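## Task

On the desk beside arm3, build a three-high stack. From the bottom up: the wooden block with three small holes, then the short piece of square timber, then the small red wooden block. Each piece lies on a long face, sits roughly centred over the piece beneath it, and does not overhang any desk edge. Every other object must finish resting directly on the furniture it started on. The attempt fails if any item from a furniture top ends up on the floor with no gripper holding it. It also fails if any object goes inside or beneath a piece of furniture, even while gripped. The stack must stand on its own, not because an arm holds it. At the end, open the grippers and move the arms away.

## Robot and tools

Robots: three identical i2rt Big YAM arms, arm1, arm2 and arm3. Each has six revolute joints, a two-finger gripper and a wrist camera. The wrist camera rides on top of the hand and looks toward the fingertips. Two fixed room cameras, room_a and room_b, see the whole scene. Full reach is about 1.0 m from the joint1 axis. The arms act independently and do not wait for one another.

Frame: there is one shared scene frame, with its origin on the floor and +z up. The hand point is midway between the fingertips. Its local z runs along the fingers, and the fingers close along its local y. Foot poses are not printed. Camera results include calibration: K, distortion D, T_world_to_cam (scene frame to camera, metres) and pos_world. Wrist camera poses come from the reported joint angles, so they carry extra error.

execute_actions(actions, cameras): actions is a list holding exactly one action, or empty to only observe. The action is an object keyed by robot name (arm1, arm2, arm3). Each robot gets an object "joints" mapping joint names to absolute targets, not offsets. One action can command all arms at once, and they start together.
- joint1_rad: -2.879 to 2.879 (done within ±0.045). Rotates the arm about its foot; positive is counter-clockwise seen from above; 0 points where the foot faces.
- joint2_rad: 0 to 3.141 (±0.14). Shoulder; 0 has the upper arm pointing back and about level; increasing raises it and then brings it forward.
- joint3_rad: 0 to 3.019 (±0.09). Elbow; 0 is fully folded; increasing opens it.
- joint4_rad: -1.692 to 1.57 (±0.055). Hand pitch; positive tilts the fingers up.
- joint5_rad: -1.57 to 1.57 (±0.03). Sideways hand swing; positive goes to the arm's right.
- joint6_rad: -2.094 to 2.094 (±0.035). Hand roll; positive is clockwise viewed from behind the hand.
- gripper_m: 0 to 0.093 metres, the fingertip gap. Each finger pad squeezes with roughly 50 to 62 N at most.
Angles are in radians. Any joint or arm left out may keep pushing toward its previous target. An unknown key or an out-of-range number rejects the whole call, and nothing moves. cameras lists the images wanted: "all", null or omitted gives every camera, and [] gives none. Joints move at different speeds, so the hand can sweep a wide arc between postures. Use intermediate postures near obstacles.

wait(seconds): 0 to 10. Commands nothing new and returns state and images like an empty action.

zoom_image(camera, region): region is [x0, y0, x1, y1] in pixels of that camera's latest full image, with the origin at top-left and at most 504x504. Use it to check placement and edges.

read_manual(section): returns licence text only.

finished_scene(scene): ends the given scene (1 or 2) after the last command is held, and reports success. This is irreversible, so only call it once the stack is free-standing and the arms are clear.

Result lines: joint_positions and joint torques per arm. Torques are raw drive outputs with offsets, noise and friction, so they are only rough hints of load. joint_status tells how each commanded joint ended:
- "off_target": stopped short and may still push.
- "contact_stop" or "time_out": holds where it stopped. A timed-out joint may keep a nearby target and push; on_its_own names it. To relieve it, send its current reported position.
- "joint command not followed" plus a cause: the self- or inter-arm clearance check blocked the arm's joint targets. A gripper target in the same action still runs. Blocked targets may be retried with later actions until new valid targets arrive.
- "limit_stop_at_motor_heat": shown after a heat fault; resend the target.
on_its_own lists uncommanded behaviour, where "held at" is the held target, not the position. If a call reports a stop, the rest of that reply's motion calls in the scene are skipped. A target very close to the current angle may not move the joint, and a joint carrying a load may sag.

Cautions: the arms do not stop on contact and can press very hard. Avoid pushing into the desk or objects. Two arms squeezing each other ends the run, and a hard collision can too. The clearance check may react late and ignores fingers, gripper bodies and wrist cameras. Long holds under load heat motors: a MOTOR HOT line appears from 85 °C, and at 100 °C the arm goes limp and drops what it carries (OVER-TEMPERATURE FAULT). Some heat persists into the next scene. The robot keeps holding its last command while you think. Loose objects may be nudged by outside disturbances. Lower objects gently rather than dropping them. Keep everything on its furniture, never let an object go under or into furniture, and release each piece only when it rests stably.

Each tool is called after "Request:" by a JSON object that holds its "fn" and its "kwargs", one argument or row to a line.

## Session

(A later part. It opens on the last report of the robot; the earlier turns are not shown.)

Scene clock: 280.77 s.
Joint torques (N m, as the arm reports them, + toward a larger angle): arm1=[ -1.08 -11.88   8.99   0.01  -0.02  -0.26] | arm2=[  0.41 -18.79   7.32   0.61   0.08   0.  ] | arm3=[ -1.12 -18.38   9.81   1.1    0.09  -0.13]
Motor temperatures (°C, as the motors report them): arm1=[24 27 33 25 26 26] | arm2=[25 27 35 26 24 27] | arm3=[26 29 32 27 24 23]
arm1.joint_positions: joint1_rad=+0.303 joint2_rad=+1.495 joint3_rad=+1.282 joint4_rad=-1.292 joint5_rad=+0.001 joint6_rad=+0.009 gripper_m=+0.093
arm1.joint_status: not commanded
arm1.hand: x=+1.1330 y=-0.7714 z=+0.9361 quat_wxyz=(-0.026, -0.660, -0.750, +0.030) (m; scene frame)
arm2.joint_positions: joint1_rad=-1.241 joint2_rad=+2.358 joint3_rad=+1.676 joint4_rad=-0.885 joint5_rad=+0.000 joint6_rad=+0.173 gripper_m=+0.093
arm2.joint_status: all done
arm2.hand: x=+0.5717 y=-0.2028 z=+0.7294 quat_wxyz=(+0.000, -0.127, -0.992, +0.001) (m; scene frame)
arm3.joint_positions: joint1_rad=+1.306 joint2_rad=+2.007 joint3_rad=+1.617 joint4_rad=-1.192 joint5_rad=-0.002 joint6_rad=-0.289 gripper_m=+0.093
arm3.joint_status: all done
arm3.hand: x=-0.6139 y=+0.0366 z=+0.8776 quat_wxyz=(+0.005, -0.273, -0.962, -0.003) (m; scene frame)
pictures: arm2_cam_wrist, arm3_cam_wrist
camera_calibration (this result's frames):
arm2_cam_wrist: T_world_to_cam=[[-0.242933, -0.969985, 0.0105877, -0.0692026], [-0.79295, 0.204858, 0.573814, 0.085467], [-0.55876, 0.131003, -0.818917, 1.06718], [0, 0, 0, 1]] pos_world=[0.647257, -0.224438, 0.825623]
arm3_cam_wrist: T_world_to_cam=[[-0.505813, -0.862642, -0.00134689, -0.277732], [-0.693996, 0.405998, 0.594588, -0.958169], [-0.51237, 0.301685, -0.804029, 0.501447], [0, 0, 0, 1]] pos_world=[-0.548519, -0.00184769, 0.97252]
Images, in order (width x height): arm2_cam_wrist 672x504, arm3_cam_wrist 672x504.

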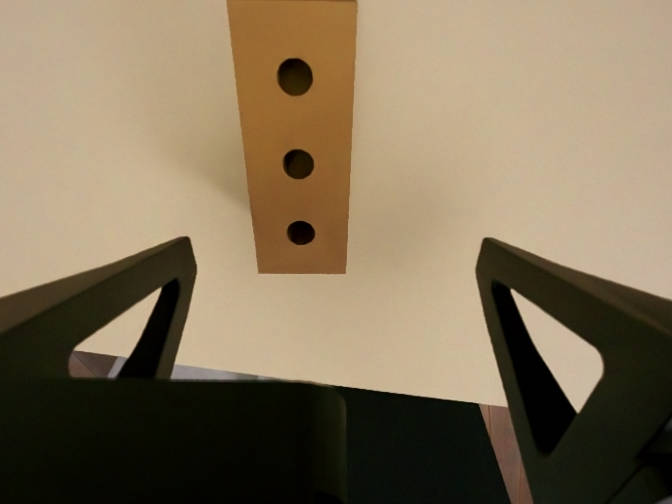

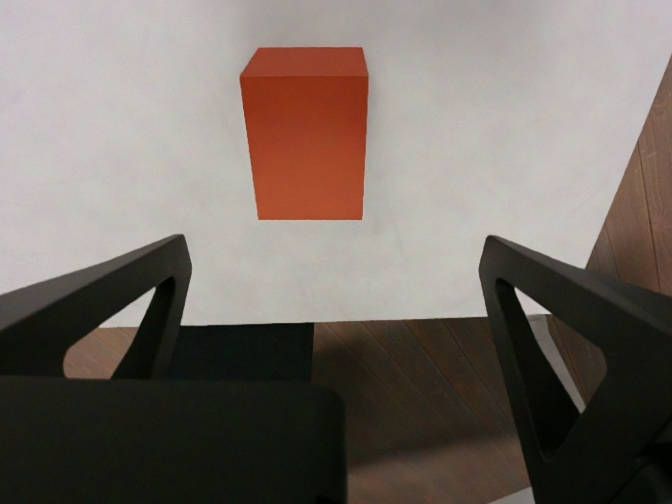

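Request:
{"fn": "execute_actions", "kwargs": {
  "actions": [
    {"arm2":{"joints":{"joint1_rad":-1.22,"joint2_rad":2.535,"joint3_rad":1.80,"joint4_rad":-0.80}},"arm3":{"joints":{"joint1_rad":1.338,"joint2_rad":2.10,"joint3_rad":1.60,"joint4_rad":-1.04}}}
  ],
  "cameras": ["arm2_cam_wrist","arm3_cam_wrist"]
}}

Scene clock: 298.00 s.
Joint torques (N m, as the arm reports them, + toward a larger angle): arm1=[ -1.05 -11.87   9.     0.01  -0.03  -0.26] | arm2=[ -0.09 -19.2    7.52   0.39   0.08  -0.01] | arm3=[ -0.65 -16.92   8.48   1.16   0.09  -0.13]
Motor temperatures (°C, as the motors report them): arm1=[24 26 33 25 26 26] | arm2=[25 28 34 26 24 27] | arm3=[26 30 32 27 24 23]
arm1.joint_positions: joint1_rad=+0.303 joint2_rad=+1.495 joint3_rad=+1.282 joint4_rad=-1.292 joint5_rad=+0.001 joint6_rad=+0.009 gripper_m=+0.093
arm1.joint_status: not commanded
arm1.hand: x=+1.1330 y=-0.7714 z=+0.9361 quat_wxyz=(-0.026, -0.660, -0.750, +0.030) (m; scene frame)
arm2.joint_positions: joint1_rad=-1.223 joint2_rad=+2.526 joint3_rad=+1.780 joint4_rad=-0.803 joint5_rad=+0.000 joint6_rad=+0.173 gripper_m=+0.093
arm2.joint_status: all done
arm2.hand: x=+0.5925 y=-0.1922 z=+0.6548 quat_wxyz=(-0.008, -0.117, -0.993, +0.000) (m; scene frame)
arm3.joint_positions: joint1_rad=+1.332 joint2_rad=+2.104 joint3_rad=+1.591 joint4_rad=-1.053 joint5_rad=-0.002 joint6_rad=-0.289 gripper_m=+0.093
arm3.joint_status: all done
arm3.hand: x=-0.5938 y=+0.0377 z=+0.8124 quat_wxyz=(-0.001, -0.260, -0.966, +0.002) (m; scene frame)
pictures: arm2_cam_wrist, arm3_cam_wrist
camera_calibration (this result's frames):
arm2_cam_wrist: T_world_to_cam=[[-0.224902, -0.974352, 0.0076155, -0.0627222], [-0.806562, 0.190546, 0.559598, 0.157195], [-0.546696, 0.119712, -0.82873, 1.01342], [0, 0, 0, 1]] pos_world=[0.666716, -0.212386, 0.752367]
arm3_cam_wrist: T_world_to_cam=[[-0.4829, -0.875668, 0.00351231, -0.256528], [-0.710901, 0.394372, 0.582315, -0.905501], [-0.5113, 0.278703, -0.812956, 0.467792], [0, 0, 0, 1]] pos_world=[-0.528418, 0.00209607, 0.908482]
Images, in order (width x height): arm2_cam_wrist 672x504, arm3_cam_wrist 672x504.

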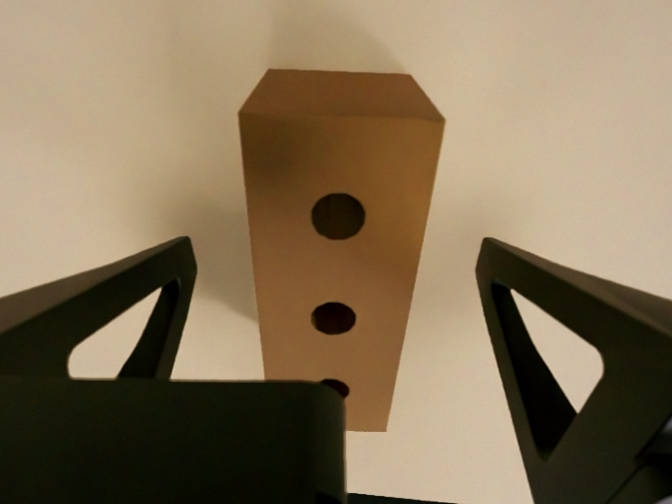

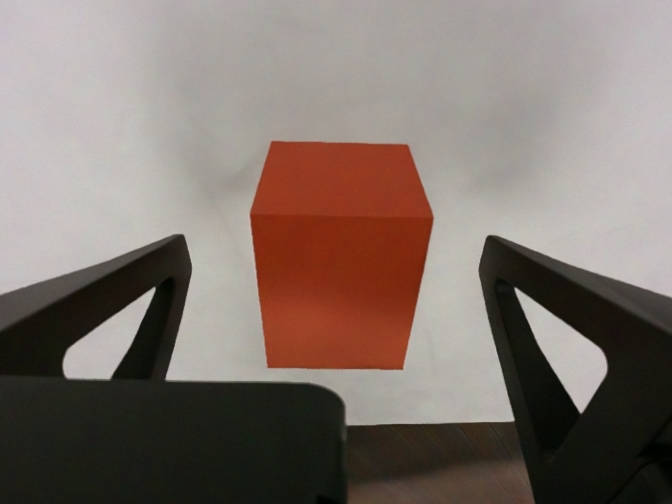

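Request:
{"fn": "execute_actions", "kwargs": {
  "actions": [
    {"arm2":{"joints":{"joint3_rad":1.74,"joint4_rad":-0.775}},"arm3":{"joints":{"gripper_m":0.02}}}
  ],
  "cameras": ["arm2_cam_wrist"]
}}

Request:
{"fn": "execute_actions", "kwargs": {
  "actions": [
    {"arm2":{"joints":{"gripper_m":0.02}},"arm3":{"joints":{"joint2_rad":1.75,"joint4_rad":-1.4}}}
  ],
  "cameras": ["arm2_cam_wrist","arm3_cam_wrist"]
}}

Request:
{"fn": "execute_actions", "kwargs": {
  "actions": [
    {"arm2":{"joints":{"joint2_rad":1.85,"joint3_rad":1.6,"joint4_rad":-1.32}},"arm3":{"joints":{"joint1_rad":-0.2,"joint6_rad":0}}}
  ],
  "cameras": ["room_a"]
}}

Scene clock: 313.43 s.
Joint torques (N m, as the arm reports them, + toward a larger angle): arm1=[ -1.1  -11.89   9.     0.    -0.03  -0.26] | arm2=[  0.11 -17.91   5.19   0.67   0.08  -0.01] | arm3=[ -0.45 -16.34   8.49   1.17   0.07  -0.12]
Motor temperatures (°C, as the motors report them): arm1=[24 26 33 25 26 26] | arm2=[25 29 33 26 24 27] | arm3=[26 30 31 27 24 23]
arm1.joint_positions: joint1_rad=+0.303 joint2_rad=+1.495 joint3_rad=+1.282 joint4_rad=-1.292 joint5_rad=+0.001 joint6_rad=+0.009 gripper_m=+0.093
arm1.joint_status: not commanded
arm1.hand: x=+1.1330 y=-0.7714 z=+0.9361 quat_wxyz=(-0.026, -0.660, -0.750, +0.030) (m; scene frame)
arm2.joint_positions: joint1_rad=-1.223 joint2_rad=+2.526 joint3_rad=+1.749 joint4_rad=-0.783 joint5_rad=+0.000 joint6_rad=+0.173 gripper_m=+0.093
arm2.joint_status: all done
arm2.hand: x=+0.5815 y=-0.1916 z=+0.6463 quat_wxyz=(-0.003, -0.117, -0.993, +0.001) (m; scene frame)
arm3.joint_positions: joint1_rad=+1.332 joint2_rad=+2.104 joint3_rad=+1.591 joint4_rad=-1.053 joint5_rad=-0.001 joint6_rad=-0.289 gripper_m=+0.044
arm3.joint_status: gripper_m off_target (ended at +0.044, target +0.020)
arm3.hand: x=-0.5939 y=+0.0376 z=+0.8124 quat_wxyz=(-0.001, -0.260, -0.966, +0.002) (m; scene frame)
pictures: arm2_cam_wrist
camera_calibration (this result's frames):
arm2_cam_wrist: T_world_to_cam=[[-0.224816, -0.974355, 0.0094941, -0.065738], [-0.800115, 0.190156, 0.568908, 0.143135], [-0.556124, 0.120303, -0.822346, 1.00174], [0, 0, 0, 1]] pos_world=[0.65684, -0.211783, 0.742974]
Images, in order (width x height): arm2_cam_wrist 672x504.

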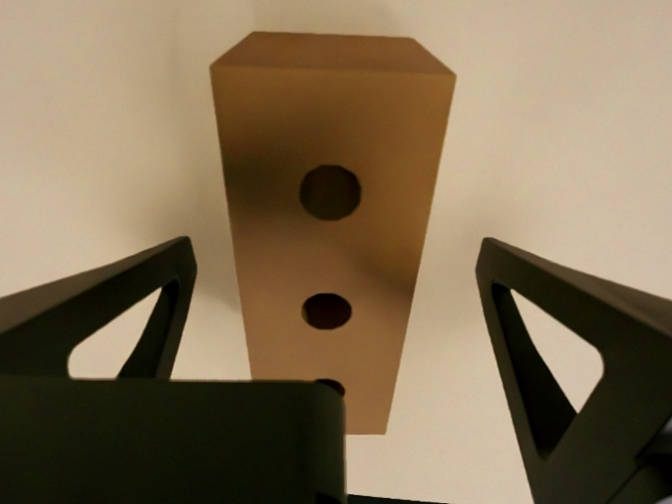

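Scene clock: 314.80 s.
Joint torques (N m, as the arm reports them, + toward a larger angle): arm1=[ -1.08 -11.87   8.99   0.    -0.02  -0.26] | arm2=[  0.1  -18.68   5.1    0.59   0.09  -0.01] | arm3=[ -0.52 -11.8   10.66   0.31   0.07  -0.12]
Motor temperatures (°C, as the motors report them): arm1=[24 26 33 25 26 26] | arm2=[25 29 33 26 24 27] | arm3=[26 30 31 27 24 23]
arm1.joint_positions: joint1_rad=+0.303 joint2_rad=+1.495 joint3_rad=+1.282 joint4_rad=-1.292 joint5_rad=+0.001 joint6_rad=+0.009 gripper_m=+0.093
arm1.joint_status: not commanded
arm1.hand: x=+1.1330 y=-0.7714 z=+0.9361 quat_wxyz=(-0.026, -0.660, -0.750, +0.030) (m; scene frame)
arm2.joint_positions: joint1_rad=-1.223 joint2_rad=+2.526 joint3_rad=+1.749 joint4_rad=-0.783 joint5_rad=+0.000 joint6_rad=+0.174 gripper_m=+0.044
arm2.joint_status: gripper_m off_target (ended at +0.044, target +0.020)
arm2.hand: x=+0.5815 y=-0.1915 z=+0.6463 quat_wxyz=(-0.003, -0.118, -0.993, +0.000) (m; scene frame)
arm3.joint_positions: joint1_rad=+1.332 joint2_rad=+1.745 joint3_rad=+1.579 joint4_rad=-1.389 joint5_rad=-0.001 joint6_rad=-0.289 gripper_m=+0.044
arm3.joint_status: all done
arm3.hand: x=-0.6426 y=+0.0901 z=+1.0065 quat_wxyz=(-0.006, -0.260, -0.966, +0.005) (m; scene frame)
pictures: arm2_cam_wrist, arm3_cam_wrist
camera_calibration (this result's frames):
arm2_cam_wrist: T_world_to_cam=[[-0.225557, -0.974187, 0.0091139, -0.0649642], [-0.799984, 0.190546, 0.568962, 0.14309], [-0.556012, 0.121043, -0.822313, 1.00179], [0, 0, 0, 1]] pos_world=[0.656826, -0.211812, 0.742968]
arm3_cam_wrist: T_world_to_cam=[[-0.482245, -0.876004, 0.00751225, -0.238421], [-0.715129, 0.398606, 0.574198, -1.06878], [-0.505994, 0.271532, -0.818682, 0.595768], [0, 0, 0, 1]] pos_world=[-0.577834, 0.0553926, 1.10322]
Images, in order (width x height): arm2_cam_wrist 672x504, arm3_cam_wrist 672x504.

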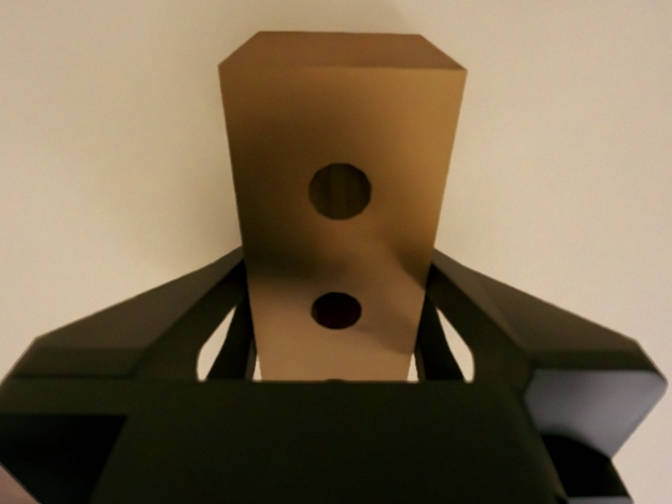

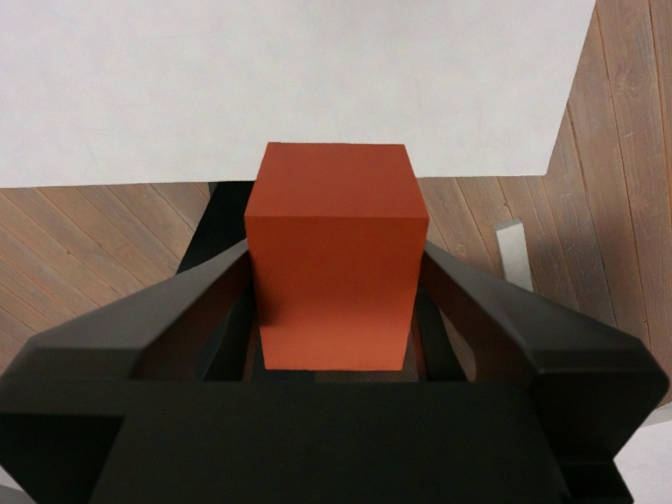

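Scene clock: 316.63 s.
Joint torques (N m, as the arm reports them, + toward a larger angle): arm1=[ -1.04 -11.87   8.99   0.01  -0.03  -0.26] | arm2=[ -0.03 -14.43   8.85   0.01   0.1   -0.03] | arm3=[ -0.89 -13.72  10.77   0.28  -0.04   0.09]
Motor temperatures (°C, as the motors report them): arm1=[24 26 33 25 26 26] | arm2=[25 29 33 26 24 27] | arm3=[26 30 32 27 24 23]
arm1.joint_positions: joint1_rad=+0.303 joint2_rad=+1.495 joint3_rad=+1.282 joint4_rad=-1.292 joint5_rad=+0.001 joint6_rad=+0.009 gripper_m=+0.093
arm1.joint_status: not commanded
arm1.hand: x=+1.1330 y=-0.7714 z=+0.9361 quat_wxyz=(-0.026, -0.660, -0.750, +0.030) (m; scene frame)
arm2.joint_positions: joint1_rad=-1.223 joint2_rad=+1.845 joint3_rad=+1.586 joint4_rad=-1.312 joint5_rad=+0.000 joint6_rad=+0.174 gripper_m=+0.044
arm2.joint_status: all done
arm2.hand: x=+0.4976 y=-0.1859 z=+1.0000 quat_wxyz=(+0.002, -0.118, -0.993, +0.001) (m; scene frame)
arm3.joint_positions: joint1_rad=-0.206 joint2_rad=+1.753 joint3_rad=+1.579 joint4_rad=-1.389 joint5_rad=+0.002 joint6_rad=-0.011 gripper_m=+0.044
arm3.joint_status: all done
arm3.hand: x=-1.3875 y=+0.1003 z=+1.0045 quat_wxyz=(-0.001, -0.921, -0.389, +0.005) (m; scene frame)
pictures: room_a
Images, in order (width x height): room_a 672x504.

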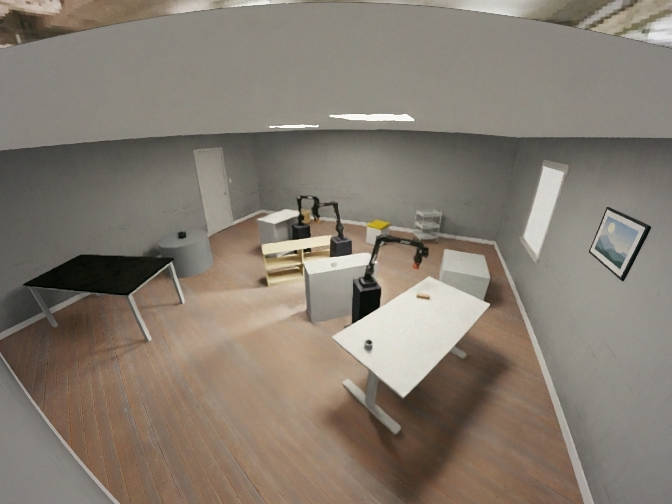

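Request:
{"fn": "execute_actions", "kwargs": {
  "actions": [
    {"arm2":{"joints":{"joint1_rad":1.34,"joint6_rad":0}},"arm3":{"joints":{"joint1_rad":-1.3,"joint3_rad":1.70,"joint4_rad":-1.5}}}
  ],
  "cameras": []
}}

Request:
{"fn": "execute_actions", "kwargs": {
  "actions": [
    {"arm2":{"joints":{"joint2_rad":2.045,"joint3_rad":1.42,"joint4_rad":-0.92}},"arm3":{"joints":{"joint2_rad":2.15,"joint4_rad":-1.03}}}
  ],
  "cameras": ["arm2_cam_wrist","arm3_cam_wrist","room_a"]
}}

Scene clock: 330.30 s.
Joint torques (N m, as the arm reports them, + toward a larger angle): arm1=[ -1.05 -11.89   9.     0.02  -0.03  -0.26] | arm2=[ -0.28 -14.33   8.97  -0.02   0.17  -0.13] | arm3=[ -0.22 -13.4   13.43   0.16  -0.04   0.08]
Motor temperatures (°C, as the motors report them): arm1=[24 26 34 25 26 26] | arm2=[25 28 34 26 24 27] | arm3=[26 30 32 27 24 23]
arm1.joint_positions: joint1_rad=+0.303 joint2_rad=+1.495 joint3_rad=+1.282 joint4_rad=-1.292 joint5_rad=+0.001 joint6_rad=+0.009 gripper_m=+0.093
arm1.joint_status: not commanded
arm1.hand: x=+1.1330 y=-0.7714 z=+0.9361 quat_wxyz=(-0.026, -0.660, -0.750, +0.030) (m; scene frame)
arm2.joint_positions: joint1_rad=+1.345 joint2_rad=+1.845 joint3_rad=+1.586 joint4_rad=-1.312 joint5_rad=-0.003 joint6_rad=+0.006 gripper_m=+0.044
arm2.joint_status: all done
arm2.hand: x=-0.5099 y=+0.1812 z=+1.0051 quat_wxyz=(+0.002, +0.949, -0.316, -0.003) (m; scene frame)
arm3.joint_positions: joint1_rad=-1.305 joint2_rad=+1.753 joint3_rad=+1.647 joint4_rad=-1.488 joint5_rad=+0.002 joint6_rad=-0.009 gripper_m=+0.044
arm3.joint_status: all done
arm3.hand: x=-1.5151 y=+0.6427 z=+1.0294 quat_wxyz=(-0.002, -0.989, +0.150, -0.011) (m; scene frame)
pictures: none
No camera images: the call's "cameras" was empty. Leave "cameras" out to get every camera's image.

Scene clock: 331.53 s.
Joint torques (N m, as the arm reports them, + toward a larger angle): arm1=[ -1.06 -11.88   8.99   0.01  -0.03  -0.26] | arm2=[ -0.6  -17.05   7.61   0.59   0.18  -0.13] | arm3=[ -0.37 -19.53  10.58   1.16  -0.04   0.09]
Motor temperatures (°C, as the motors report them): arm1=[24 26 34 25 26 26] | arm2=[25 28 34 26 24 27] | arm3=[26 30 33 27 24 23]
arm1.joint_positions: joint1_rad=+0.303 joint2_rad=+1.495 joint3_rad=+1.282 joint4_rad=-1.292 joint5_rad=+0.001 joint6_rad=+0.009 gripper_m=+0.093
arm1.joint_status: not commanded
arm1.hand: x=+1.1330 y=-0.7714 z=+0.9361 quat_wxyz=(-0.026, -0.660, -0.750, +0.030) (m; scene frame)
arm2.joint_positions: joint1_rad=+1.345 joint2_rad=+2.064 joint3_rad=+1.405 joint4_rad=-0.929 joint5_rad=-0.003 joint6_rad=+0.006 gripper_m=+0.044
arm2.joint_status: all done
arm2.hand: x=-0.5107 y=+0.1810 z=+0.8243 quat_wxyz=(+0.005, +0.949, -0.316, +0.005) (m; scene frame)
arm3.joint_positions: joint1_rad=-1.305 joint2_rad=+2.193 joint3_rad=+1.666 joint4_rad=-1.043 joint5_rad=+0.002 joint6_rad=-0.009 gripper_m=+0.044
arm3.joint_status: all done
arm3.hand: x=-1.6076 y=+0.6717 z=+0.7858 quat_wxyz=(+0.000, -0.989, +0.150, +0.001) (m; scene frame)
pictures: arm2_cam_wrist, arm3_cam_wrist, room_a
camera_calibration (this result's frames):
arm2_cam_wrist: T_world_to_cam=[[0.591908, 0.806001, 0.00257605, 0.150658], [0.653478, -0.481764, 0.583841, -0.0512085], [0.471817, -0.343897, -0.811864, 1.09627], [0, 0, 0, 1]] pos_world=[-0.572951, 0.230903, 0.919531]
arm3_cam_wrist: T_world_to_cam=[[0.275901, 0.961186, 0.00102191, -0.202864], [0.780506, -0.224658, 0.583386, 0.951787], [0.560972, -0.160159, -0.812194, 1.76902], [0, 0, 0, 1]] pos_world=[-1.67927, 0.692141, 0.881736]
Images, in order (width x height): arm2_cam_wrist 672x504, arm3_cam_wrist 672x504, room_a 672x504.

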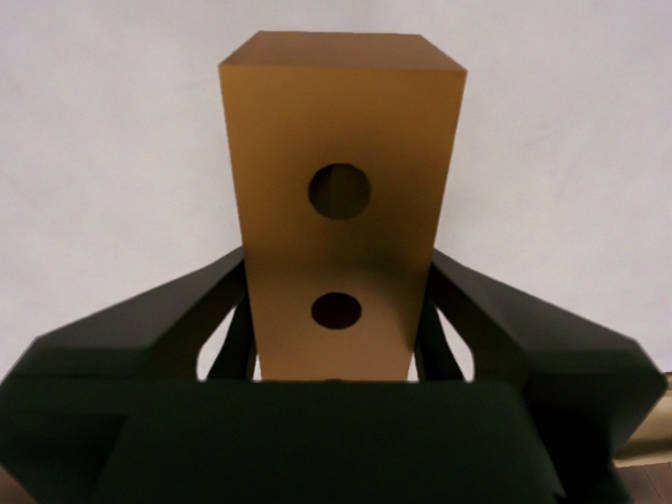

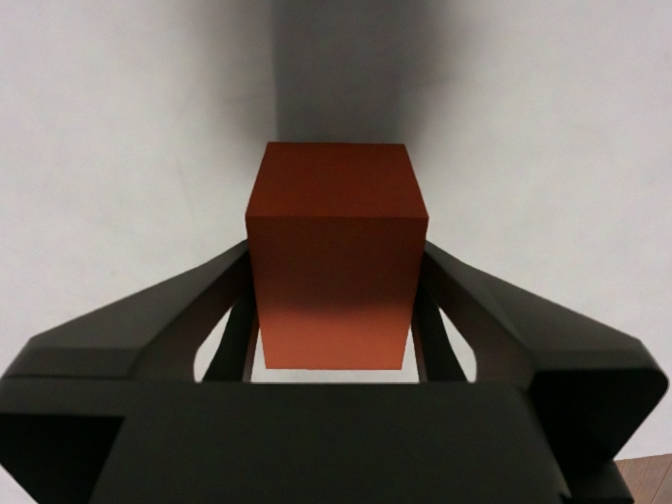

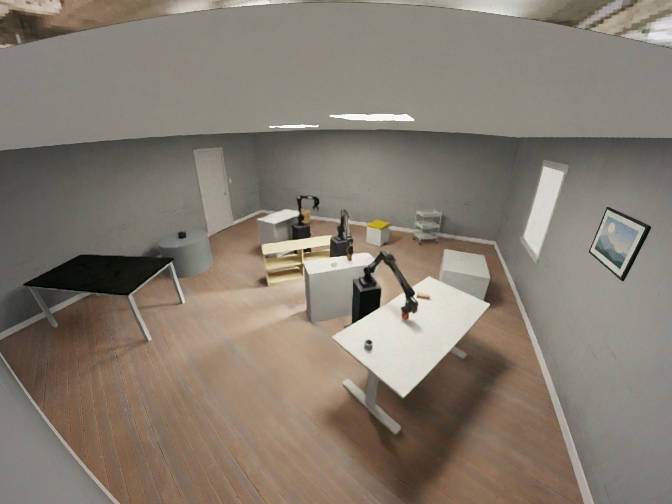

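Request:
{"fn": "execute_actions", "kwargs": {
  "actions": [
    {"arm2":{"joints":{"joint2_rad":2.135,"joint4_rad":-0.875}},"arm3":{"joints":{"joint2_rad":2.24,"joint4_rad":-1.015}}}
  ],
  "cameras": []
}}

Scene clock: 335.80 s.
Joint torques (N m, as the arm reports them, + toward a larger angle): arm1=[ -1.01 -11.85   9.     0.02  -0.03  -0.26] | arm2=[ -0.42 -14.73   7.33   0.52   0.14  -0.14] | arm3=[ -0.4  -15.52  10.43   1.1   -0.01   0.08]
Motor temperatures (°C, as the motors report them): arm1=[24 26 34 25 26 26] | arm2=[25 29 34 26 24 27] | arm3=[26 30 33 27 24 23]
arm1.joint_positions: joint1_rad=+0.303 joint2_rad=+1.495 joint3_rad=+1.282 joint4_rad=-1.292 joint5_rad=+0.001 joint6_rad=+0.009 gripper_m=+0.093
arm1.joint_status: not commanded
arm1.hand: x=+1.1330 y=-0.7714 z=+0.9361 quat_wxyz=(-0.026, -0.660, -0.750, +0.030) (m; scene frame)
arm2.joint_positions: joint1_rad=+1.345 joint2_rad=+2.115 joint3_rad=+1.405 joint4_rad=-0.881 joint5_rad=-0.001 joint6_rad=+0.006 gripper_m=+0.044
arm2.joint_status: all done
arm2.hand: x=-0.5124 y=+0.1824 z=+0.7966 quat_wxyz=(+0.005, +0.949, -0.316, +0.007) (m; scene frame)
arm3.joint_positions: joint1_rad=-1.305 joint2_rad=+2.219 joint3_rad=+1.668 joint4_rad=-1.025 joint5_rad=+0.002 joint6_rad=-0.009 gripper_m=+0.044
arm3.joint_status: all done
arm3.hand: x=-1.6087 y=+0.6719 z=+0.7709 quat_wxyz=(-0.001, -0.989, +0.150, -0.001) (m; scene frame)
pictures: none
No camera images: the call's "cameras" was empty. Leave "cameras" out to get every camera's image.

Request:
{"fn": "execute_actions", "kwargs": {
  "actions": [
    {"arm2":{"joints":{"joint2_rad":2.155}},"arm3":{"joints":{"gripper_m":0.093}}}
  ],
  "cameras": ["arm2_cam_wrist","arm3_cam_wrist"]
}}

Request:
{"fn": "execute_actions", "kwargs": {
  "actions": [
    {"arm2":{"joints":{"gripper_m":0.093}},"arm3":{"joints":{"joint2_rad":1.75,"joint3_rad":1.6,"joint4_rad":-1.42}}}
  ],
  "cameras": ["arm2_cam_wrist"]
}}

Request:
{"fn": "execute_actions", "kwargs": {
  "actions": [
    {"arm2":{"joints":{"joint2_rad":1.6,"joint4_rad":-1.35}},"arm3":{"joints":{"joint1_rad":0.2}}}
  ],
  "cameras": []
}}

Request:
{"fn": "execute_actions", "kwargs": {
  "actions": [
    {"arm2":{"joints":{"joint1_rad":-0.8}},"arm3":{"joints":{"joint1_rad":1.625,"joint6_rad":0.1}}}
  ],
  "cameras": []
}}

Request:
{"fn": "execute_actions", "kwargs": {
  "actions": [
    {"arm3":{"joints":{"joint2_rad":1.95,"joint3_rad":1.59,"joint4_rad":-1.17}}}
  ],
  "cameras": ["arm3_cam_wrist"]
}}

Scene clock: 350.60 s.
Joint torques (N m, as the arm reports them, + toward a larger angle): arm1=[ -1.04 -11.85   8.99  -0.02  -0.03  -0.26] | arm2=[ -0.62 -13.08   7.28   0.46   0.13  -0.13] | arm3=[ -0.46 -15.57  10.23   1.04  -0.01   0.08]
Motor temperatures (°C, as the motors report them): arm1=[24 26 34 25 26 26] | arm2=[25 28 34 26 24 27] | arm3=[26 30 33 27 24 23]
arm1.joint_positions: joint1_rad=+0.303 joint2_rad=+1.495 joint3_rad=+1.282 joint4_rad=-1.292 joint5_rad=+0.001 joint6_rad=+0.009 gripper_m=+0.093
arm1.joint_status: not commanded
arm1.hand: x=+1.1330 y=-0.7714 z=+0.9361 quat_wxyz=(-0.026, -0.660, -0.750, +0.030) (m; scene frame)
arm2.joint_positions: joint1_rad=+1.345 joint2_rad=+2.115 joint3_rad=+1.405 joint4_rad=-0.881 joint5_rad=-0.001 joint6_rad=+0.006 gripper_m=+0.044
arm2.joint_status: all done
arm2.hand: x=-0.5124 y=+0.1824 z=+0.7966 quat_wxyz=(+0.005, +0.949, -0.316, +0.007) (m; scene frame)
arm3.joint_positions: joint1_rad=-1.305 joint2_rad=+2.222 joint3_rad=+1.668 joint4_rad=-1.025 joint5_rad=+0.002 joint6_rad=-0.009 gripper_m=+0.093
arm3.joint_status: all done
arm3.hand: x=-1.6082 y=+0.6717 z=+0.7691 quat_wxyz=(-0.001, -0.989, +0.150, -0.003) (m; scene frame)
pictures: arm2_cam_wrist, arm3_cam_wrist
camera_calibration (this result's frames):
arm2_cam_wrist: T_world_to_cam=[[0.591872, 0.806021, 0.00409442, 0.149331], [0.651707, -0.481534, 0.586007, -0.0359096], [0.474306, -0.344173, -0.810296, 1.07512], [0, 0, 0, 1]] pos_world=[-0.574919, 0.232372, 0.891599]
arm3_cam_wrist: T_world_to_cam=[[0.276244, 0.961087, 0.000011237, -0.201293], [0.776087, -0.223077, 0.589852, 0.948849], [0.566902, -0.162935, -0.807511, 1.76356], [0, 0, 0, 1]] pos_world=[-1.68055, 0.692471, 0.864415]
Images, in order (width x height): arm2_cam_wrist 672x504, arm3_cam_wrist 672x504.

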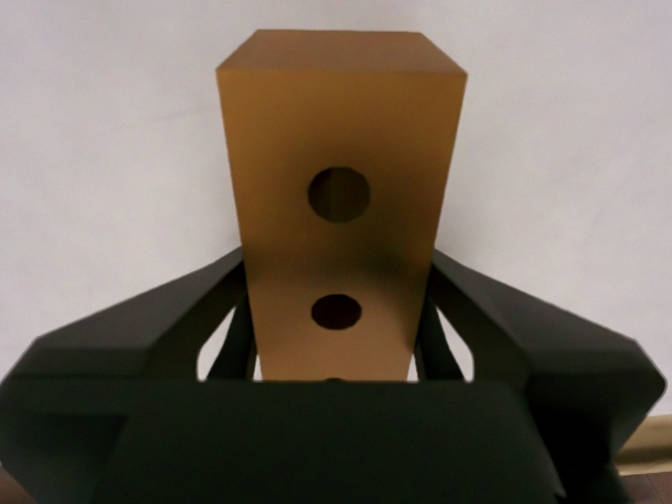

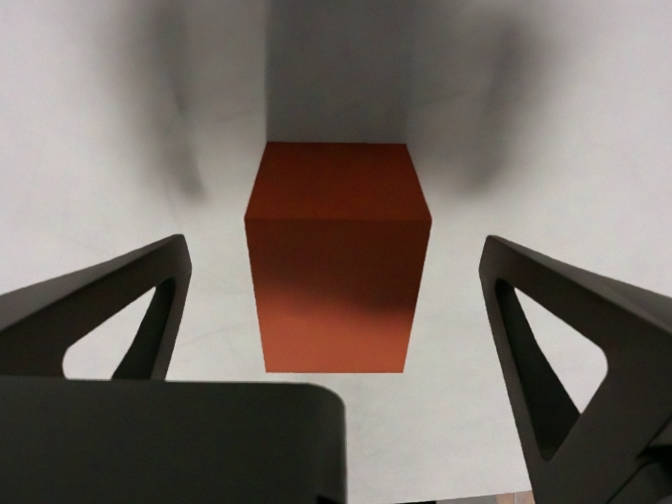

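Scene clock: 352.07 s.
Joint torques (N m, as the arm reports them, + toward a larger angle): arm1=[ -1.08 -11.88   8.99   0.    -0.03  -0.26] | arm2=[ -0.61 -13.81   7.28   0.54   0.12  -0.12] | arm3=[ -0.4  -12.23  10.74   0.28  -0.02   0.08]
Motor temperatures (°C, as the motors report them): arm1=[24 26 34 25 26 26] | arm2=[25 28 34 26 24 27] | arm3=[26 31 33 27 24 23]
arm1.joint_positions: joint1_rad=+0.303 joint2_rad=+1.495 joint3_rad=+1.282 joint4_rad=-1.292 joint5_rad=+0.001 joint6_rad=+0.009 gripper_m=+0.093
arm1.joint_status: not commanded
arm1.hand: x=+1.1330 y=-0.7714 z=+0.9361 quat_wxyz=(-0.026, -0.660, -0.750, +0.030) (m; scene frame)
arm2.joint_positions: joint1_rad=+1.345 joint2_rad=+2.122 joint3_rad=+1.405 joint4_rad=-0.881 joint5_rad=-0.001 joint6_rad=+0.006 gripper_m=+0.093
arm2.joint_status: all done
arm2.hand: x=-0.5112 y=+0.1815 z=+0.7927 quat_wxyz=(+0.006, +0.949, -0.316, +0.010) (m; scene frame)
arm3.joint_positions: joint1_rad=-1.305 joint2_rad=+1.743 joint3_rad=+1.578 joint4_rad=-1.410 joint5_rad=+0.002 joint6_rad=-0.009 gripper_m=+0.093
arm3.joint_status: all done
arm3.hand: x=-1.5134 y=+0.6420 z=+1.0082 quat_wxyz=(-0.001, -0.989, +0.150, -0.001) (m; scene frame)
pictures: arm2_cam_wrist
camera_calibration (this result's frames):
arm2_cam_wrist: T_world_to_cam=[[0.591827, 0.806055, 0.00407409, 0.149352], [0.648286, -0.47898, 0.591864, -0.0416842], [0.479027, -0.34764, -0.806027, 1.07074], [0, 0, 0, 1]] pos_world=[-0.574281, 0.231881, 0.88711]
Images, in order (width x height): arm2_cam_wrist 672x504.

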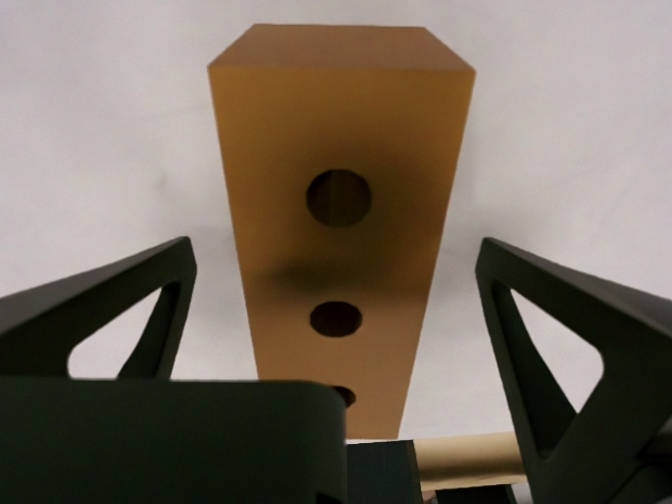

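Scene clock: 353.87 s.
Joint torques (N m, as the arm reports them, + toward a larger angle): arm1=[ -1.11 -11.92   8.99   0.    -0.03  -0.26] | arm2=[-0.42 -9.9   9.28  0.07  0.12 -0.14] | arm3=[ -1.75 -12.73  10.74   0.27   0.08   0.08]
Motor temperatures (°C, as the motors report them): arm1=[24 26 34 25 26 26] | arm2=[25 28 34 26 24 27] | arm3=[26 30 33 27 24 23]
arm1.joint_positions: joint1_rad=+0.303 joint2_rad=+1.495 joint3_rad=+1.282 joint4_rad=-1.292 joint5_rad=+0.001 joint6_rad=+0.009 gripper_m=+0.093
arm1.joint_status: not commanded
arm1.hand: x=+1.1330 y=-0.7714 z=+0.9361 quat_wxyz=(-0.026, -0.660, -0.750, +0.030) (m; scene frame)
arm2.joint_positions: joint1_rad=+1.345 joint2_rad=+1.582 joint3_rad=+1.405 joint4_rad=-1.341 joint5_rad=-0.001 joint6_rad=+0.006 gripper_m=+0.093
arm2.joint_status: all done
arm2.hand: x=-0.4483 y=+0.1363 z=+1.0676 quat_wxyz=(-0.007, +0.948, -0.315, -0.028) (m; scene frame)
arm3.joint_positions: joint1_rad=+0.206 joint2_rad=+1.747 joint3_rad=+1.578 joint4_rad=-1.410 joint5_rad=-0.001 joint6_rad=-0.009 gripper_m=+0.093
arm3.joint_status: all done
arm3.hand: x=-1.2016 y=-0.0143 z=+1.0067 quat_wxyz=(+0.002, -0.823, -0.568, -0.002) (m; scene frame)
pictures: none
No camera images: the call's "cameras" was empty. Leave "cameras" out to get every camera's image.

Scene clock: 356.00 s.
Joint torques (N m, as the arm reports them, + toward a larger angle): arm1=[ -1.06 -11.9    8.99   0.    -0.03  -0.26] | arm2=[  0.07 -10.79   9.23   0.1    0.08  -0.14] | arm3=[ -2.09 -12.78  10.68   0.27   0.09   0.1 ]
Motor temperatures (°C, as the motors report them): arm1=[24 26 34 25 26 26] | arm2=[25 28 34 26 24 27] | arm3=[26 30 33 27 24 23]
arm1.joint_positions: joint1_rad=+0.303 joint2_rad=+1.495 joint3_rad=+1.282 joint4_rad=-1.292 joint5_rad=+0.001 joint6_rad=+0.009 gripper_m=+0.093
arm1.joint_status: not commanded
arm1.hand: x=+1.1330 y=-0.7714 z=+0.9361 quat_wxyz=(-0.026, -0.660, -0.750, +0.030) (m; scene frame)
arm2.joint_positions: joint1_rad=-0.807 joint2_rad=+1.587 joint3_rad=+1.405 joint4_rad=-1.341 joint5_rad=+0.000 joint6_rad=+0.006 gripper_m=+0.093
arm2.joint_status: all done
arm2.hand: x=+0.3935 y=+0.0163 z=+1.0608 quat_wxyz=(-0.021, +0.173, -0.985, -0.005) (m; scene frame)
arm3.joint_positions: joint1_rad=+1.630 joint2_rad=+1.747 joint3_rad=+1.578 joint4_rad=-1.410 joint5_rad=-0.001 joint6_rad=+0.089 gripper_m=+0.093
arm3.joint_status: all done
arm3.hand: x=-0.5492 y=+0.2173 z=+1.0045 quat_wxyz=(+0.005, -0.298, -0.954, +0.000) (m; scene frame)
pictures: none
No camera images: the call's "cameras" was empty. Leave "cameras" out to get every camera's image.

Scene clock: 357.00 s.
Joint torques (N m, as the arm reports them, + toward a larger angle): arm1=[ -1.06 -11.89   9.     0.    -0.03  -0.25] | arm2=[  0.6  -10.68   9.18   0.05   0.08  -0.13] | arm3=[ -1.49 -18.12   9.69   1.19   0.09   0.11]
Motor temperatures (°C, as the motors report them): arm1=[24 26 34 25 26 26] | arm2=[25 28 34 26 24 27] | arm3=[26 30 33 27 24 23]
arm1.joint_positions: joint1_rad=+0.303 joint2_rad=+1.495 joint3_rad=+1.282 joint4_rad=-1.292 joint5_rad=+0.001 joint6_rad=+0.009 gripper_m=+0.093
arm1.joint_status: not commanded
arm1.hand: x=+1.1330 y=-0.7714 z=+0.9361 quat_wxyz=(-0.026, -0.660, -0.750, +0.030) (m; scene frame)
arm2.joint_positions: joint1_rad=-0.807 joint2_rad=+1.587 joint3_rad=+1.405 joint4_rad=-1.341 joint5_rad=+0.000 joint6_rad=+0.006 gripper_m=+0.093
arm2.joint_status: not commanded
arm2.hand: x=+0.3935 y=+0.0163 z=+1.0608 quat_wxyz=(-0.021, +0.173, -0.985, -0.005) (m; scene frame)
arm3.joint_positions: joint1_rad=+1.630 joint2_rad=+1.977 joint3_rad=+1.574 joint4_rad=-1.183 joint5_rad=-0.001 joint6_rad=+0.089 gripper_m=+0.093
arm3.joint_status: all done
arm3.hand: x=-0.5045 y=+0.1915 z=+0.8794 quat_wxyz=(+0.008, -0.298, -0.954, -0.001) (m; scene frame)
pictures: arm3_cam_wrist
camera_calibration (this result's frames):
arm3_cam_wrist: T_world_to_cam=[[-0.551098, -0.83443, 0.00426492, -0.12191], [-0.667251, 0.443743, 0.598221, -0.943101], [-0.501066, 0.326833, -0.801319, 0.510666], [0, 0, 0, 1]] pos_world=[-0.440592, 0.149866, 0.97391]
Images, in order (width x height): arm3_cam_wrist 672x504.

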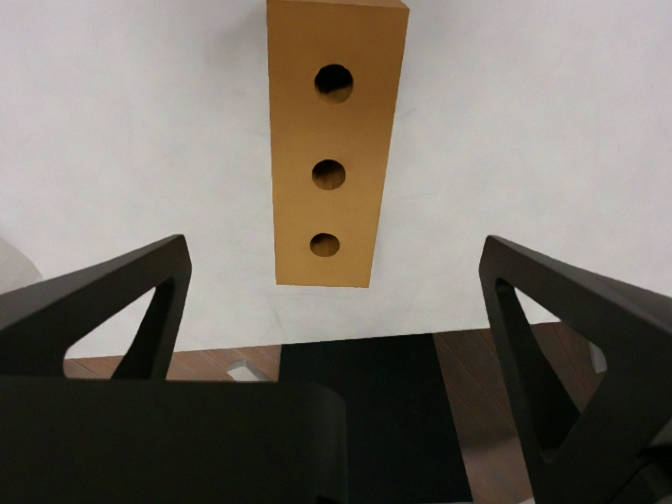

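Request:
{"fn": "execute_actions", "kwargs": {
  "actions": [
    {"arm3":{"joints":{"joint2_rad":2.062,"joint3_rad":1.532,"joint4_rad":-1.015,"joint6_rad":0.14}}}
  ],
  "cameras": ["arm3_cam_wrist"]
}}

Request:
{"fn": "execute_actions", "kwargs": {
  "actions": [
    {"arm3":{"joints":{"gripper_m":0.02}}}
  ],
  "cameras": ["arm3_cam_wrist"]
}}

Scene clock: 368.33 s.
Joint torques (N m, as the arm reports them, + toward a larger angle): arm1=[ -1.02 -11.87   9.     0.    -0.03  -0.26] | arm2=[  0.76 -10.55   9.19   0.02   0.09  -0.13] | arm3=[ -1.49 -17.     8.22   1.32   0.09   0.09]
Motor temperatures (°C, as the motors report them): arm1=[24 26 34 25 26 26] | arm2=[25 28 35 26 24 27] | arm3=[26 31 32 27 24 23]
arm1.joint_positions: joint1_rad=+0.303 joint2_rad=+1.495 joint3_rad=+1.282 joint4_rad=-1.292 joint5_rad=+0.001 joint6_rad=+0.009 gripper_m=+0.093
arm1.joint_status: not commanded
arm1.hand: x=+1.1330 y=-0.7714 z=+0.9361 quat_wxyz=(-0.026, -0.660, -0.750, +0.030) (m; scene frame)
arm2.joint_positions: joint1_rad=-0.807 joint2_rad=+1.587 joint3_rad=+1.405 joint4_rad=-1.341 joint5_rad=+0.000 joint6_rad=+0.006 gripper_m=+0.093
arm2.joint_status: not commanded
arm2.hand: x=+0.3935 y=+0.0163 z=+1.0608 quat_wxyz=(-0.021, +0.173, -0.985, -0.005) (m; scene frame)
arm3.joint_positions: joint1_rad=+1.630 joint2_rad=+2.067 joint3_rad=+1.523 joint4_rad=-1.029 joint5_rad=-0.001 joint6_rad=+0.129 gripper_m=+0.093
arm3.joint_status: all done
arm3.hand: x=-0.4987 y=+0.1880 z=+0.8109 quat_wxyz=(+0.002, -0.317, -0.948, +0.001) (m; scene frame)
pictures: arm3_cam_wrist
camera_calibration (this result's frames):
arm3_cam_wrist: T_world_to_cam=[[-0.584081, -0.811688, 0.00348364, -0.141463], [-0.655689, 0.474346, 0.587425, -0.887972], [-0.478458, 0.340819, -0.809271, 0.474967], [0, 0, 0, 1]] pos_world=[-0.437607, 0.144505, 0.906486]
Images, in order (width x height): arm3_cam_wrist 672x504.

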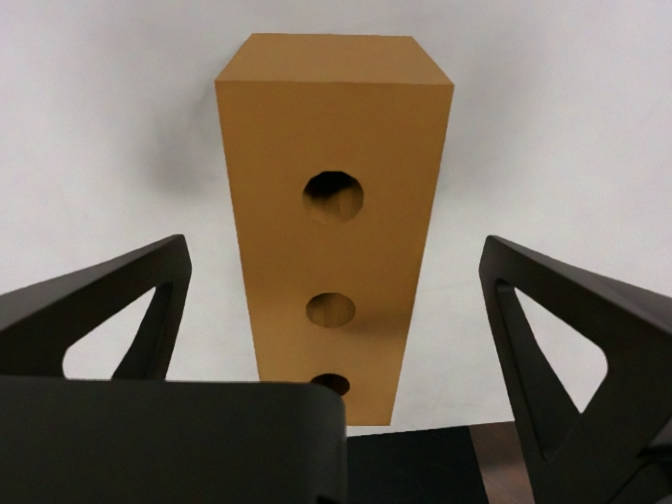

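Scene clock: 369.00 s.
Joint torques (N m, as the arm reports them, + toward a larger angle): arm1=[ -1.08 -11.88   8.99   0.02  -0.03  -0.26] | arm2=[  0.57 -10.66   9.22   0.09   0.09  -0.14] | arm3=[ -1.44 -15.87   8.31   1.14   0.09   0.1 ]
Motor temperatures (°C, as the motors report them): arm1=[24 26 34 25 26 26] | arm2=[25 28 35 26 24 27] | arm3=[26 31 32 27 24 23]
arm1.joint_positions: joint1_rad=+0.303 joint2_rad=+1.495 joint3_rad=+1.282 joint4_rad=-1.292 joint5_rad=+0.001 joint6_rad=+0.009 gripper_m=+0.093
arm1.joint_status: not commanded
arm1.hand: x=+1.1330 y=-0.7714 z=+0.9361 quat_wxyz=(-0.026, -0.660, -0.750, +0.030) (m; scene frame)
arm2.joint_positions: joint1_rad=-0.807 joint2_rad=+1.587 joint3_rad=+1.405 joint4_rad=-1.341 joint5_rad=+0.000 joint6_rad=+0.006 gripper_m=+0.093
arm2.joint_status: not commanded
arm2.hand: x=+0.3935 y=+0.0163 z=+1.0608 quat_wxyz=(-0.021, +0.173, -0.985, -0.005) (m; scene frame)
arm3.joint_positions: joint1_rad=+1.630 joint2_rad=+2.067 joint3_rad=+1.523 joint4_rad=-1.027 joint5_rad=-0.001 joint6_rad=+0.130 gripper_m=+0.044
arm3.joint_status: gripper_m off_target (ended at +0.044, target +0.020)
arm3.hand: x=-0.4984 y=+0.1879 z=+0.8109 quat_wxyz=(+0.001, -0.318, -0.948, +0.001) (m; scene frame)
pictures: arm3_cam_wrist
camera_calibration (this result's frames):
arm3_cam_wrist: T_world_to_cam=[[-0.585011, -0.81102, 0.00298412, -0.141552], [-0.655841, 0.475235, 0.586536, -0.887273], [-0.47711, 0.341173, -0.809918, 0.476256], [0, 0, 0, 1]] pos_world=[-0.437493, 0.144376, 0.906568]
Images, in order (width x height): arm3_cam_wrist 672x504.

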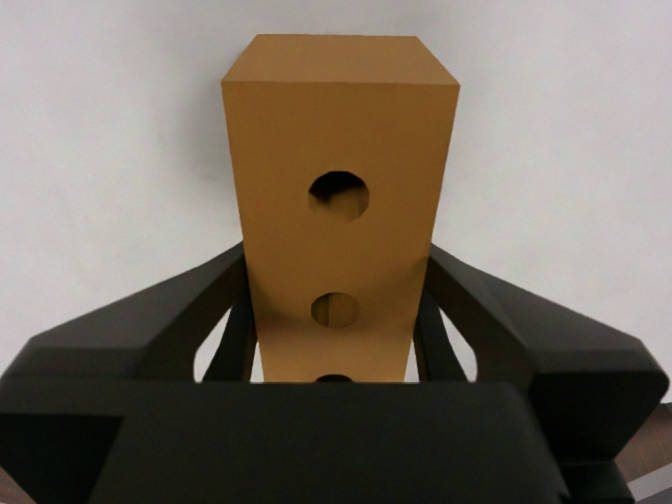

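Repeat the known placing sequence.

Request:
{"fn": "execute_actions", "kwargs": {
  "actions": [
    {"arm3":{"joints":{"joint2_rad":1.8,"joint3_rad":1.6,"joint4_rad":-1.36}}}
  ],
  "cameras": []
}}

Request:
{"fn": "execute_actions", "kwargs": {
  "actions": [
    {"arm3":{"joints":{"joint1_rad":-0.95,"joint3_rad":1.70,"joint4_rad":-1.45,"joint6_rad":0}}}
  ],
  "cameras": []
}}

Request:
{"fn": "execute_actions", "kwargs": {
  "actions": [
    {"arm3":{"joints":{"joint2_rad":2.15,"joint4_rad":-1.03}}}
  ],
  "cameras": []
}}

Request:
{"fn": "execute_actions", "kwargs": {
  "actions": [
    {"arm3":{"joints":{"joint2_rad":2.24,"joint4_rad":-1.015}}}
  ],
  "cameras": ["arm3_cam_wrist","room_a"]
}}

Scene clock: 378.77 s.
Joint torques (N m, as the arm reports them, + toward a larger angle): arm1=[ -1.05 -11.88   9.01   0.03  -0.03  -0.26] | arm2=[  0.48 -10.78   9.14   0.09   0.08  -0.12] | arm3=[ -1.5  -13.39  11.87   0.31   0.1    0.1 ]
Motor temperatures (°C, as the motors report them): arm1=[24 26 34 25 26 26] | arm2=[25 28 35 26 24 27] | arm3=[26 31 32 27 24 23]
arm1.joint_positions: joint1_rad=+0.303 joint2_rad=+1.495 joint3_rad=+1.282 joint4_rad=-1.292 joint5_rad=+0.001 joint6_rad=+0.009 gripper_m=+0.093
arm1.joint_status: not commanded
arm1.hand: x=+1.1330 y=-0.7714 z=+0.9361 quat_wxyz=(-0.026, -0.660, -0.750, +0.030) (m; scene frame)
arm2.joint_positions: joint1_rad=-0.807 joint2_rad=+1.587 joint3_rad=+1.405 joint4_rad=-1.341 joint5_rad=+0.000 joint6_rad=+0.006 gripper_m=+0.093
arm2.joint_status: not commanded
arm2.hand: x=+0.3935 y=+0.0163 z=+1.0608 quat_wxyz=(-0.021, +0.173, -0.985, -0.005) (m; scene frame)
arm3.joint_positions: joint1_rad=+1.630 joint2_rad=+1.797 joint3_rad=+1.563 joint4_rad=-1.348 joint5_rad=-0.001 joint6_rad=+0.130 gripper_m=+0.044
arm3.joint_status: all done
arm3.hand: x=-0.5388 y=+0.2114 z=+0.9732 quat_wxyz=(+0.006, -0.318, -0.948, +0.000) (m; scene frame)
pictures: none
No camera images: the call's "cameras" was empty. Leave "cameras" out to get every camera's image.

Scene clock: 381.10 s.
Joint torques (N m, as the arm reports them, + toward a larger angle): arm1=[ -1.07 -11.9    8.99   0.    -0.03  -0.26] | arm2=[  0.46 -10.78   9.23   0.03   0.08  -0.14] | arm3=[  0.22 -14.34  13.44   0.14  -0.03  -0.13]
Motor temperatures (°C, as the motors report them): arm1=[24 26 34 25 26 26] | arm2=[25 28 35 26 24 27] | arm3=[26 31 33 27 24 23]
arm1.joint_positions: joint1_rad=+0.303 joint2_rad=+1.495 joint3_rad=+1.282 joint4_rad=-1.292 joint5_rad=+0.001 joint6_rad=+0.009 gripper_m=+0.093
arm1.joint_status: not commanded
arm1.hand: x=+1.1330 y=-0.7714 z=+0.9361 quat_wxyz=(-0.026, -0.660, -0.750, +0.030) (m; scene frame)
arm2.joint_positions: joint1_rad=-0.807 joint2_rad=+1.587 joint3_rad=+1.405 joint4_rad=-1.341 joint5_rad=+0.000 joint6_rad=+0.006 gripper_m=+0.093
arm2.joint_status: not commanded
arm2.hand: x=+0.3935 y=+0.0163 z=+1.0608 quat_wxyz=(-0.021, +0.173, -0.985, -0.005) (m; scene frame)
arm3.joint_positions: joint1_rad=-0.958 joint2_rad=+1.808 joint3_rad=+1.645 joint4_rad=-1.438 joint5_rad=+0.002 joint6_rad=+0.011 gripper_m=+0.044
arm3.joint_status: all done
arm3.hand: x=-1.5557 y=+0.4603 z=+1.0003 quat_wxyz=(+0.001, -1.000, -0.013, -0.014) (m; scene frame)
pictures: none
No camera images: the call's "cameras" was empty. Leave "cameras" out to get every camera's image.

Scene clock: 382.30 s.
Joint torques (N m, as the arm reports them, + toward a larger angle): arm1=[ -1.06 -11.91   9.     0.    -0.03  -0.26] | arm2=[  0.55 -10.62   9.25   0.05   0.1   -0.12] | arm3=[ -0.09 -20.49  10.74   1.07  -0.04  -0.13]
Motor temperatures (°C, as the motors report them): arm1=[24 26 34 25 26 26] | arm2=[25 28 35 26 24 27] | arm3=[26 31 33 27 24 23]
arm1.joint_positions: joint1_rad=+0.303 joint2_rad=+1.495 joint3_rad=+1.282 joint4_rad=-1.292 joint5_rad=+0.001 joint6_rad=+0.009 gripper_m=+0.093
arm1.joint_status: not commanded
arm1.hand: x=+1.1330 y=-0.7714 z=+0.9361 quat_wxyz=(-0.026, -0.660, -0.750, +0.030) (m; scene frame)
arm2.joint_positions: joint1_rad=-0.807 joint2_rad=+1.587 joint3_rad=+1.405 joint4_rad=-1.341 joint5_rad=+0.000 joint6_rad=+0.006 gripper_m=+0.093
arm2.joint_status: not commanded
arm2.hand: x=+0.3935 y=+0.0163 z=+1.0608 quat_wxyz=(-0.021, +0.173, -0.985, -0.005) (m; scene frame)
arm3.joint_positions: joint1_rad=-0.958 joint2_rad=+2.199 joint3_rad=+1.661 joint4_rad=-1.043 joint5_rad=+0.002 joint6_rad=+0.011 gripper_m=+0.044
arm3.joint_status: all done
arm3.hand: x=-1.6345 y=+0.4571 z=+0.7812 quat_wxyz=(+0.000, -1.000, -0.013, -0.004) (m; scene frame)
pictures: none
No camera images: the call's "cameras" was empty. Leave "cameras" out to get every camera's image.

Scene clock: 383.10 s.
Joint torques (N m, as the arm reports them, + toward a larger angle): arm1=[ -1.02 -11.86   8.99   0.01  -0.03  -0.26] | arm2=[  0.43 -10.71   9.22   0.08   0.07  -0.13] | arm3=[  0.01 -15.16  10.5    1.02  -0.11  -0.12]
Motor temperatures (°C, as the motors report them): arm1=[24 26 34 25 26 26] | arm2=[25 28 35 26 24 27] | arm3=[26 31 33 27 24 23]
arm1.joint_positions: joint1_rad=+0.303 joint2_rad=+1.495 joint3_rad=+1.282 joint4_rad=-1.292 joint5_rad=+0.001 joint6_rad=+0.009 gripper_m=+0.093
arm1.joint_status: not commanded
arm1.hand: x=+1.1330 y=-0.7714 z=+0.9361 quat_wxyz=(-0.026, -0.660, -0.750, +0.030) (m; scene frame)
arm2.joint_positions: joint1_rad=-0.807 joint2_rad=+1.587 joint3_rad=+1.405 joint4_rad=-1.341 joint5_rad=+0.000 joint6_rad=+0.006 gripper_m=+0.093
arm2.joint_status: not commanded
arm2.hand: x=+0.3935 y=+0.0163 z=+1.0608 quat_wxyz=(-0.021, +0.173, -0.985, -0.005) (m; scene frame)
arm3.joint_positions: joint1_rad=-0.958 joint2_rad=+2.219 joint3_rad=+1.664 joint4_rad=-1.024 joint5_rad=+0.002 joint6_rad=+0.011 gripper_m=+0.044
arm3.joint_status: all done
arm3.hand: x=-1.6370 y=+0.4569 z=+0.7701 quat_wxyz=(+0.000, -1.000, -0.013, -0.003) (m; scene frame)
pictures: arm3_cam_wrist, room_a
camera_calibration (this result's frames):
arm3_cam_wrist: T_world_to_cam=[[-0.0474071, 0.998874, 0.00171057, -0.535294], [0.806868, 0.0372848, 0.589554, 0.854364], [0.588826, 0.0293292, -0.807727, 1.6939], [0, 0, 0, 1]] pos_world=[-1.71215, 0.453156, 0.86543]
Images, in order (width x height): arm3_cam_wrist 672x504, room_a 672x504.

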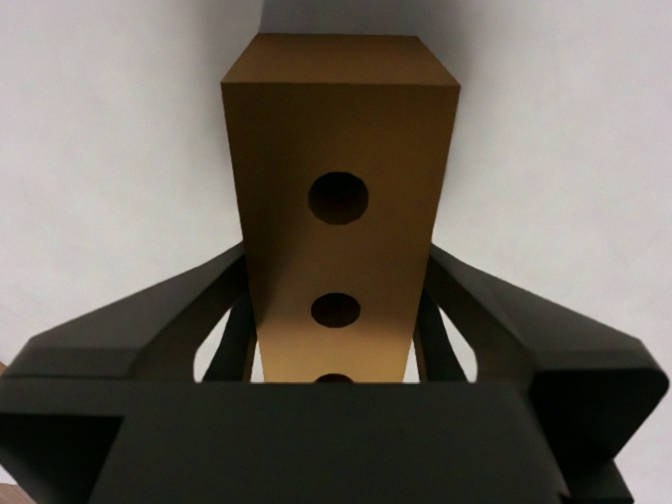

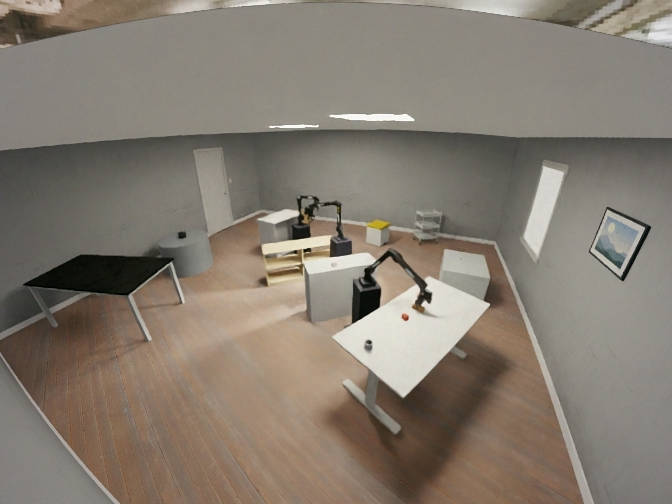

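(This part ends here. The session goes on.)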